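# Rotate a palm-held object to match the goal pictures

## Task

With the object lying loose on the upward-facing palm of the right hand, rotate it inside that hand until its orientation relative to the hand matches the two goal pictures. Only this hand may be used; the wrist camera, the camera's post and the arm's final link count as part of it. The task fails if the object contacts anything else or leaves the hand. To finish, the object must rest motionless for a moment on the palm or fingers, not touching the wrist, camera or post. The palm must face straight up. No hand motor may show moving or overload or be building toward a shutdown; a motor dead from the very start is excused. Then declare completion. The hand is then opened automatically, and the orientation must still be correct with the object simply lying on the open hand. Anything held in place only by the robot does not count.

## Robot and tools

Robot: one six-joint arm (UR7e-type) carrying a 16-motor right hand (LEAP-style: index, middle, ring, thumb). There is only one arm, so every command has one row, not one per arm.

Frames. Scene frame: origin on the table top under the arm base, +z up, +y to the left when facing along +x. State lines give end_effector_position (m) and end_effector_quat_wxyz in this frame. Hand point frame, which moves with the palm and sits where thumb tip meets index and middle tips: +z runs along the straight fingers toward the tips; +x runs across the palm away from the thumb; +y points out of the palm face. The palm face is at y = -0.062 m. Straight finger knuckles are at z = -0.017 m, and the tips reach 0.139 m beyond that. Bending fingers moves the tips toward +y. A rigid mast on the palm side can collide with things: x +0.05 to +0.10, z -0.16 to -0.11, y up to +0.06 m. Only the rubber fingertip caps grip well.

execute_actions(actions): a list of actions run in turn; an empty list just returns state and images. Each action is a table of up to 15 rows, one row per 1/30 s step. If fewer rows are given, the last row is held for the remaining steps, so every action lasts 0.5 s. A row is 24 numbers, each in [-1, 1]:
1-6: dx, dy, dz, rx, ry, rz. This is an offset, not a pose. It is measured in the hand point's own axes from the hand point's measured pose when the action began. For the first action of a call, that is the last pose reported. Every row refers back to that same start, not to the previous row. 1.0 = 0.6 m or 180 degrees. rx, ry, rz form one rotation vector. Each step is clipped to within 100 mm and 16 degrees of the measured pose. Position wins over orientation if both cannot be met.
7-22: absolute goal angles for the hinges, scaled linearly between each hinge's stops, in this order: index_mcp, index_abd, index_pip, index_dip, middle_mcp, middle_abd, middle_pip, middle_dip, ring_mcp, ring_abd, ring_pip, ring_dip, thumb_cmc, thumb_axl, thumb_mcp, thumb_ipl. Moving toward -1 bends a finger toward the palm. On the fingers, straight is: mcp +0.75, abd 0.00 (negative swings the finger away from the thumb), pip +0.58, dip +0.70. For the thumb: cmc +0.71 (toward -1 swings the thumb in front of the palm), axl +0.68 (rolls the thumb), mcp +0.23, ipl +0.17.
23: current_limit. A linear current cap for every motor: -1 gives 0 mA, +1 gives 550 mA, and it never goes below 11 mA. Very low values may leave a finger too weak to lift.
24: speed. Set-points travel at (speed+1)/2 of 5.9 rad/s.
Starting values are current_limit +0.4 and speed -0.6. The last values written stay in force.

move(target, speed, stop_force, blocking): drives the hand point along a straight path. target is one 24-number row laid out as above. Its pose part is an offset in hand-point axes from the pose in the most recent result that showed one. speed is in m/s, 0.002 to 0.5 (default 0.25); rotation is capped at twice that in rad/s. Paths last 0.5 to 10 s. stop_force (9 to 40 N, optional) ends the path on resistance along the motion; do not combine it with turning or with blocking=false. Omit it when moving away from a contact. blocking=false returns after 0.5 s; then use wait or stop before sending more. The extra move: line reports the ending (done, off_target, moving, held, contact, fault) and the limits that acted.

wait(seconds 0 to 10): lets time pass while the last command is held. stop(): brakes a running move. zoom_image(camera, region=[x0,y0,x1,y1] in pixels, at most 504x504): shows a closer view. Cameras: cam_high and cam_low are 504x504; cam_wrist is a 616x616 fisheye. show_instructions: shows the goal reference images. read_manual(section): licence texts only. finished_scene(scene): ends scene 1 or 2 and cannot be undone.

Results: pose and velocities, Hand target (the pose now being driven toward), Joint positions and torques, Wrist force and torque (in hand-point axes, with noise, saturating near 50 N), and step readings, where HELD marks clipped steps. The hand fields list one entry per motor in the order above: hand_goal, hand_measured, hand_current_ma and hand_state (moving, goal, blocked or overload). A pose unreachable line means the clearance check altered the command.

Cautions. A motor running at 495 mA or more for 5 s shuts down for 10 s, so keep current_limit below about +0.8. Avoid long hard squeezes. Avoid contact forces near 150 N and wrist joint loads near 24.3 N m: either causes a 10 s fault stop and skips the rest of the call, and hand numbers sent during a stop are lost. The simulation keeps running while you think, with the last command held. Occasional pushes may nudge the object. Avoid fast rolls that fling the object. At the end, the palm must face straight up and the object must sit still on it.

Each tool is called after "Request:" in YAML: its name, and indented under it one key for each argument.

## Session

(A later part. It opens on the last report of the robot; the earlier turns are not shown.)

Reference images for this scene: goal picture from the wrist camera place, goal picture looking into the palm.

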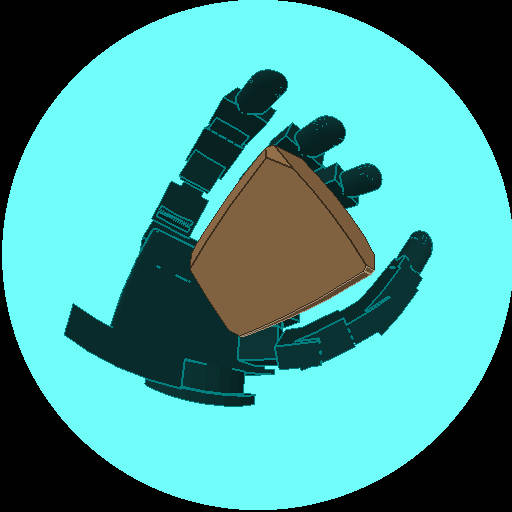

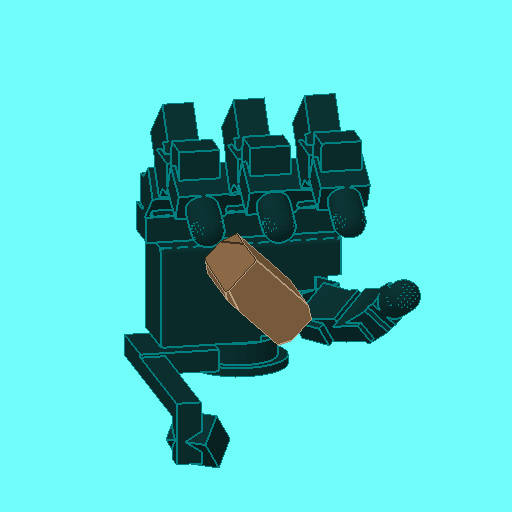

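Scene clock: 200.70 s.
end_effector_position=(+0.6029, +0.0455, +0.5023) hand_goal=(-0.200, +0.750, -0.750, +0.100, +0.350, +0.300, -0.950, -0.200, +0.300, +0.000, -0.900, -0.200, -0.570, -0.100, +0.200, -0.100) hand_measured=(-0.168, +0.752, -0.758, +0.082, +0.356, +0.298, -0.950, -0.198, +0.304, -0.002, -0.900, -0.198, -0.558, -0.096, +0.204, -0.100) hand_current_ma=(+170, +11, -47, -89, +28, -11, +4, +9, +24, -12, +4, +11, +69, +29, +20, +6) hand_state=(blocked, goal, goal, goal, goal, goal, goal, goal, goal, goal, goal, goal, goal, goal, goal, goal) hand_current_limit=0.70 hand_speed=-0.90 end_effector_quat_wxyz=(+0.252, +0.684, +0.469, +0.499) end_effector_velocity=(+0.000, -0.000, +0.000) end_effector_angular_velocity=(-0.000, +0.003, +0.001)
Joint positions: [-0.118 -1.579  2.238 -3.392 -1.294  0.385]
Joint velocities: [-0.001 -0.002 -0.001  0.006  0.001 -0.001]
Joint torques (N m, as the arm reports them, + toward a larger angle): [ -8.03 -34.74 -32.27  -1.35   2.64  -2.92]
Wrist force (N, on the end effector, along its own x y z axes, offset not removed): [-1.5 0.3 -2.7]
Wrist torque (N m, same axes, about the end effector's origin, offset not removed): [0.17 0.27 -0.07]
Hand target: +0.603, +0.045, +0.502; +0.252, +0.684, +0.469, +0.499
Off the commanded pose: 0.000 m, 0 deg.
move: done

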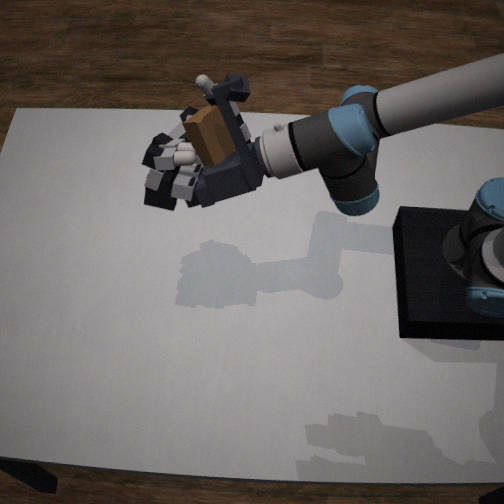

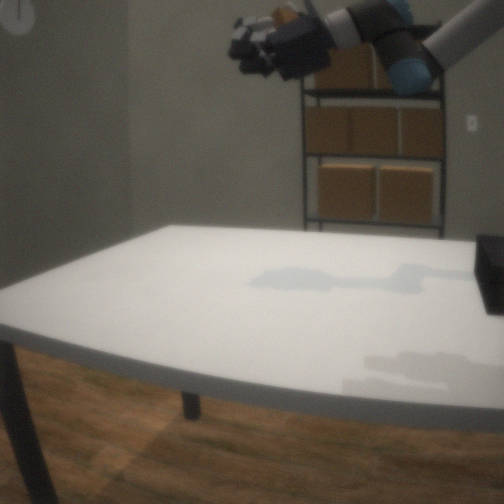

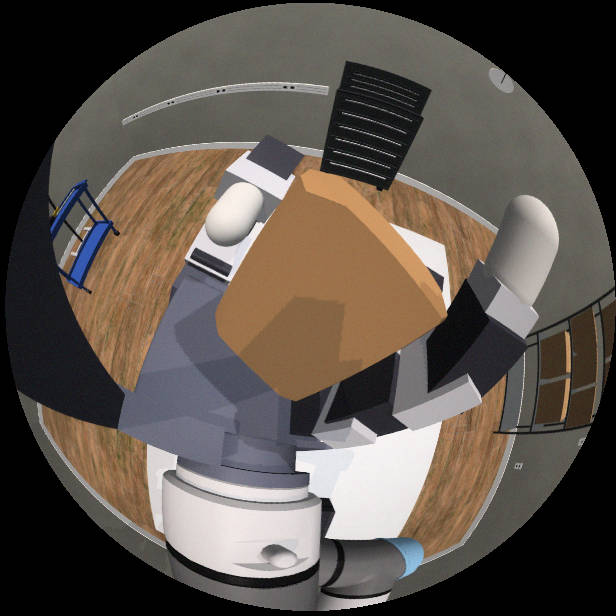

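Request:
move:
  target: [0,0,0,-0.128,0,-0.151,-0.2,0.75,-0.75,0.1,0.43,0.3,-0.95,-0.2,0.4,0,-0.9,-0.2,-0.57,-0.1,0.2,-0.1,0.7,-0.8]
  speed: 0.08

Request:
move:
  target: [0,0,0,0,0,0,0.5,0.3,-0.8,0,0.6,0,-0.9,-0.2,0.6,0,-0.9,-0.2,0,-0.1,0.2,-0.1,0.5,-0.7]

Request:
zoom_image:
  camera: "cam_high"
  region: [120, 60, 280, 220]

Scene clock: 213.33 s.
end_effector_position=(+0.6029, +0.0455, +0.5023) hand_goal=(-0.200, +0.750, -0.750, +0.100, +0.430, +0.300, -0.950, -0.200, +0.400, +0.000, -0.900, -0.200, -0.570, -0.100, +0.200, -0.100) hand_measured=(-0.168, +0.752, -0.758, +0.082, +0.436, +0.298, -0.950, -0.198, +0.404, -0.002, -0.900, -0.198, -0.558, -0.096, +0.204, -0.100) hand_current_ma=(+168, +11, -47, -88, +28, -11, +4, +9, +27, -12, +4, +11, +68, +26, +20, +6) hand_state=(blocked, goal, goal, goal, goal, goal, goal, goal, goal, goal, goal, goal, goal, goal, goal, goal) hand_current_limit=0.70 hand_speed=-0.80 end_effector_quat_wxyz=(+0.491, +0.492, +0.507, +0.509) end_effector_velocity=(+0.001, -0.000, +0.001) end_effector_angular_velocity=(-0.010, -0.012, +0.001)
Joint positions: [-0.149 -1.213  2.23  -4.152 -1.339  0.002]
Joint velocities: [-0.002  0.008 -0.006 -0.014  0.003 -0.007]
Joint torques (N m, as the arm reports them, + toward a larger angle): [ -8.52 -19.15 -25.64  -3.88   2.07  -2.69]
Wrist force (N, on the end effector, along its own x y z axes, offset not removed): [0.4 1.1 -2.0]
Wrist torque (N m, same axes, about the end effector's origin, offset not removed): [0.00 0.04 -0.14]
Hand target: +0.603, +0.045, +0.502; +0.492, +0.492, +0.507, +0.509
Off the commanded pose: 0.000 m, 0 deg.
move: done

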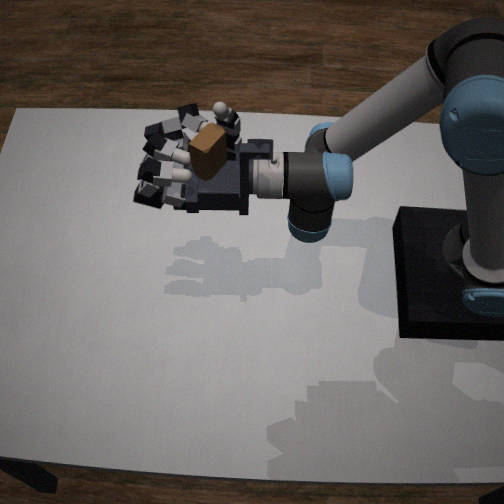

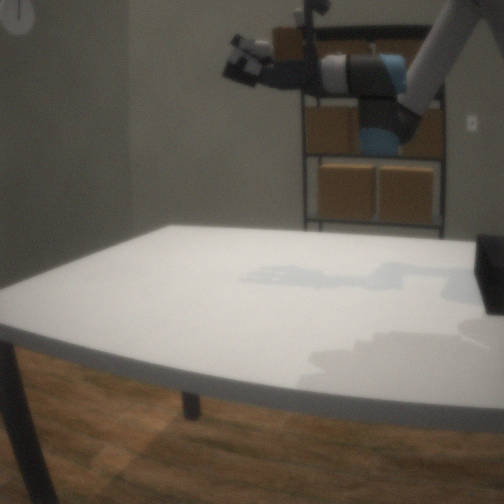

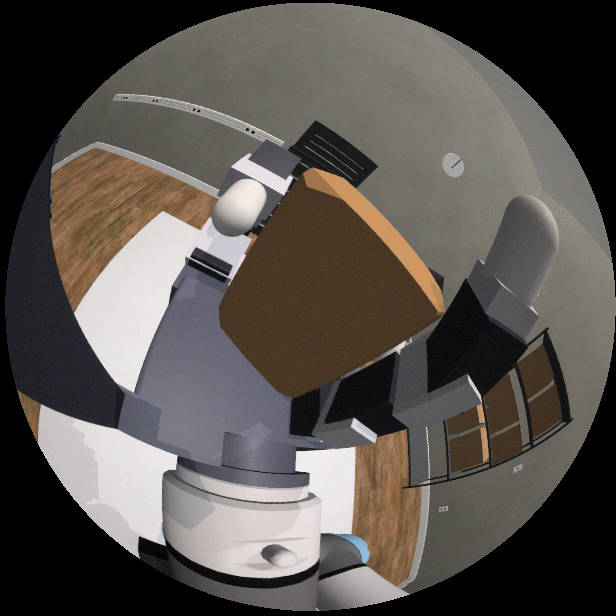

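Scene clock: 214.63 s.
end_effector_position=(+0.6029, +0.0455, +0.5023) hand_goal=(+0.500, +0.300, -0.800, +0.000, +0.600, +0.000, -0.900, -0.200, +0.600, +0.000, -0.900, -0.200, +0.000, -0.100, +0.200, -0.100) hand_measured=(+0.506, +0.304, -0.800, +0.002, +0.606, +0.002, -0.906, -0.198, +0.604, -0.002, -0.900, -0.198, +0.004, -0.098, +0.202, -0.100) hand_current_ma=(+29, +16, +2, +11, +29, +14, -28, +9, +28, -12, +4, +11, +25, +15, +9, +6) hand_state=(goal, goal, goal, goal, goal, goal, goal, goal, goal, goal, goal, goal, goal, goal, goal, goal) hand_current_limit=0.50 hand_speed=-0.70 end_effector_quat_wxyz=(+0.491, +0.492, +0.507, +0.509) end_effector_velocity=(+0.000, +0.000, -0.001) end_effector_angular_velocity=(+0.000, +0.001, +0.001)
Joint positions: [-0.149 -1.213  2.23  -4.152 -1.339  0.002]
Joint velocities: [ 0.     0.001  0.     0.     0.    -0.   ]
Joint torques (N m, as the arm reports them, + toward a larger angle): [  9.42 -43.43  -1.89  -0.59  -2.03   1.89]
Wrist force (N, on the end effector, along its own x y z axes, offset not removed): [1.2 1.3 -1.9]
Wrist torque (N m, same axes, about the end effector's origin, offset not removed): [0.16 -0.17 0.19]
Hand target: +0.603, +0.045, +0.502; +0.491, +0.492, +0.507, +0.509
Off the commanded pose: 0.000 m, 0 deg.
move: done

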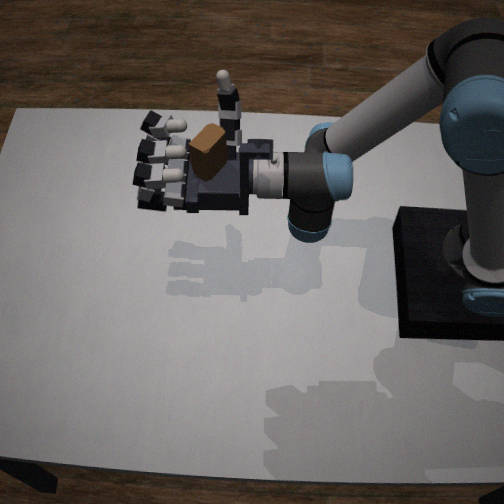

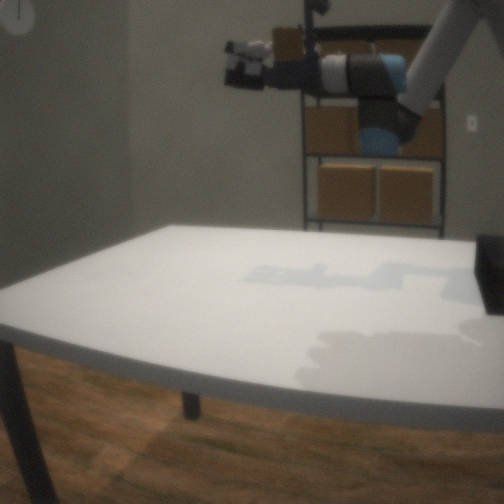

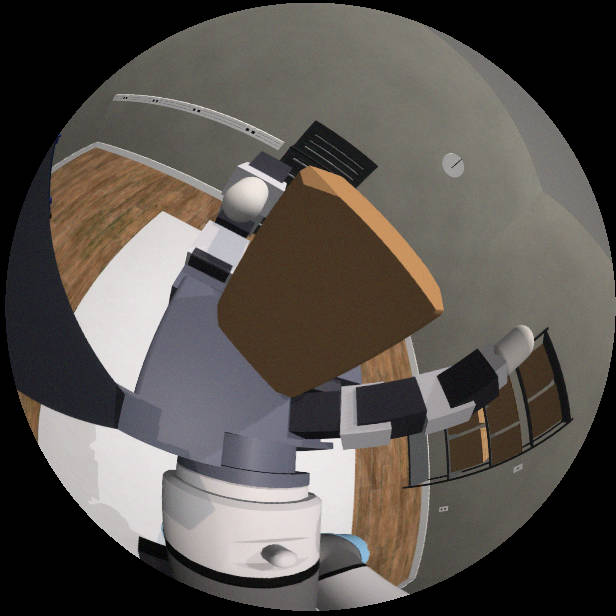

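Region (120, 60, 280, 220) of cam_high's 504x504 image, scaled by 3.150, with more detail than that image has.

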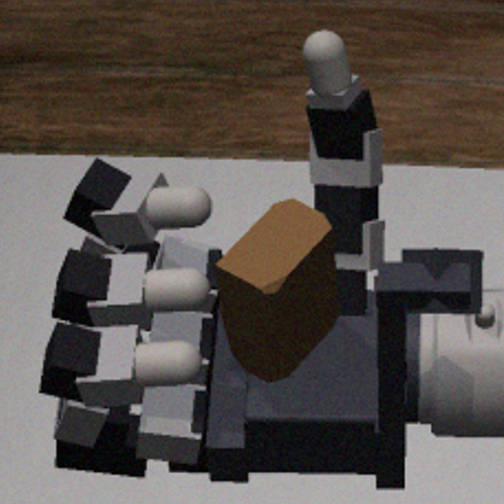

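Within a few degrees.

Request:
finished_scene:
  scene: 2

The scene is finished: the task was done.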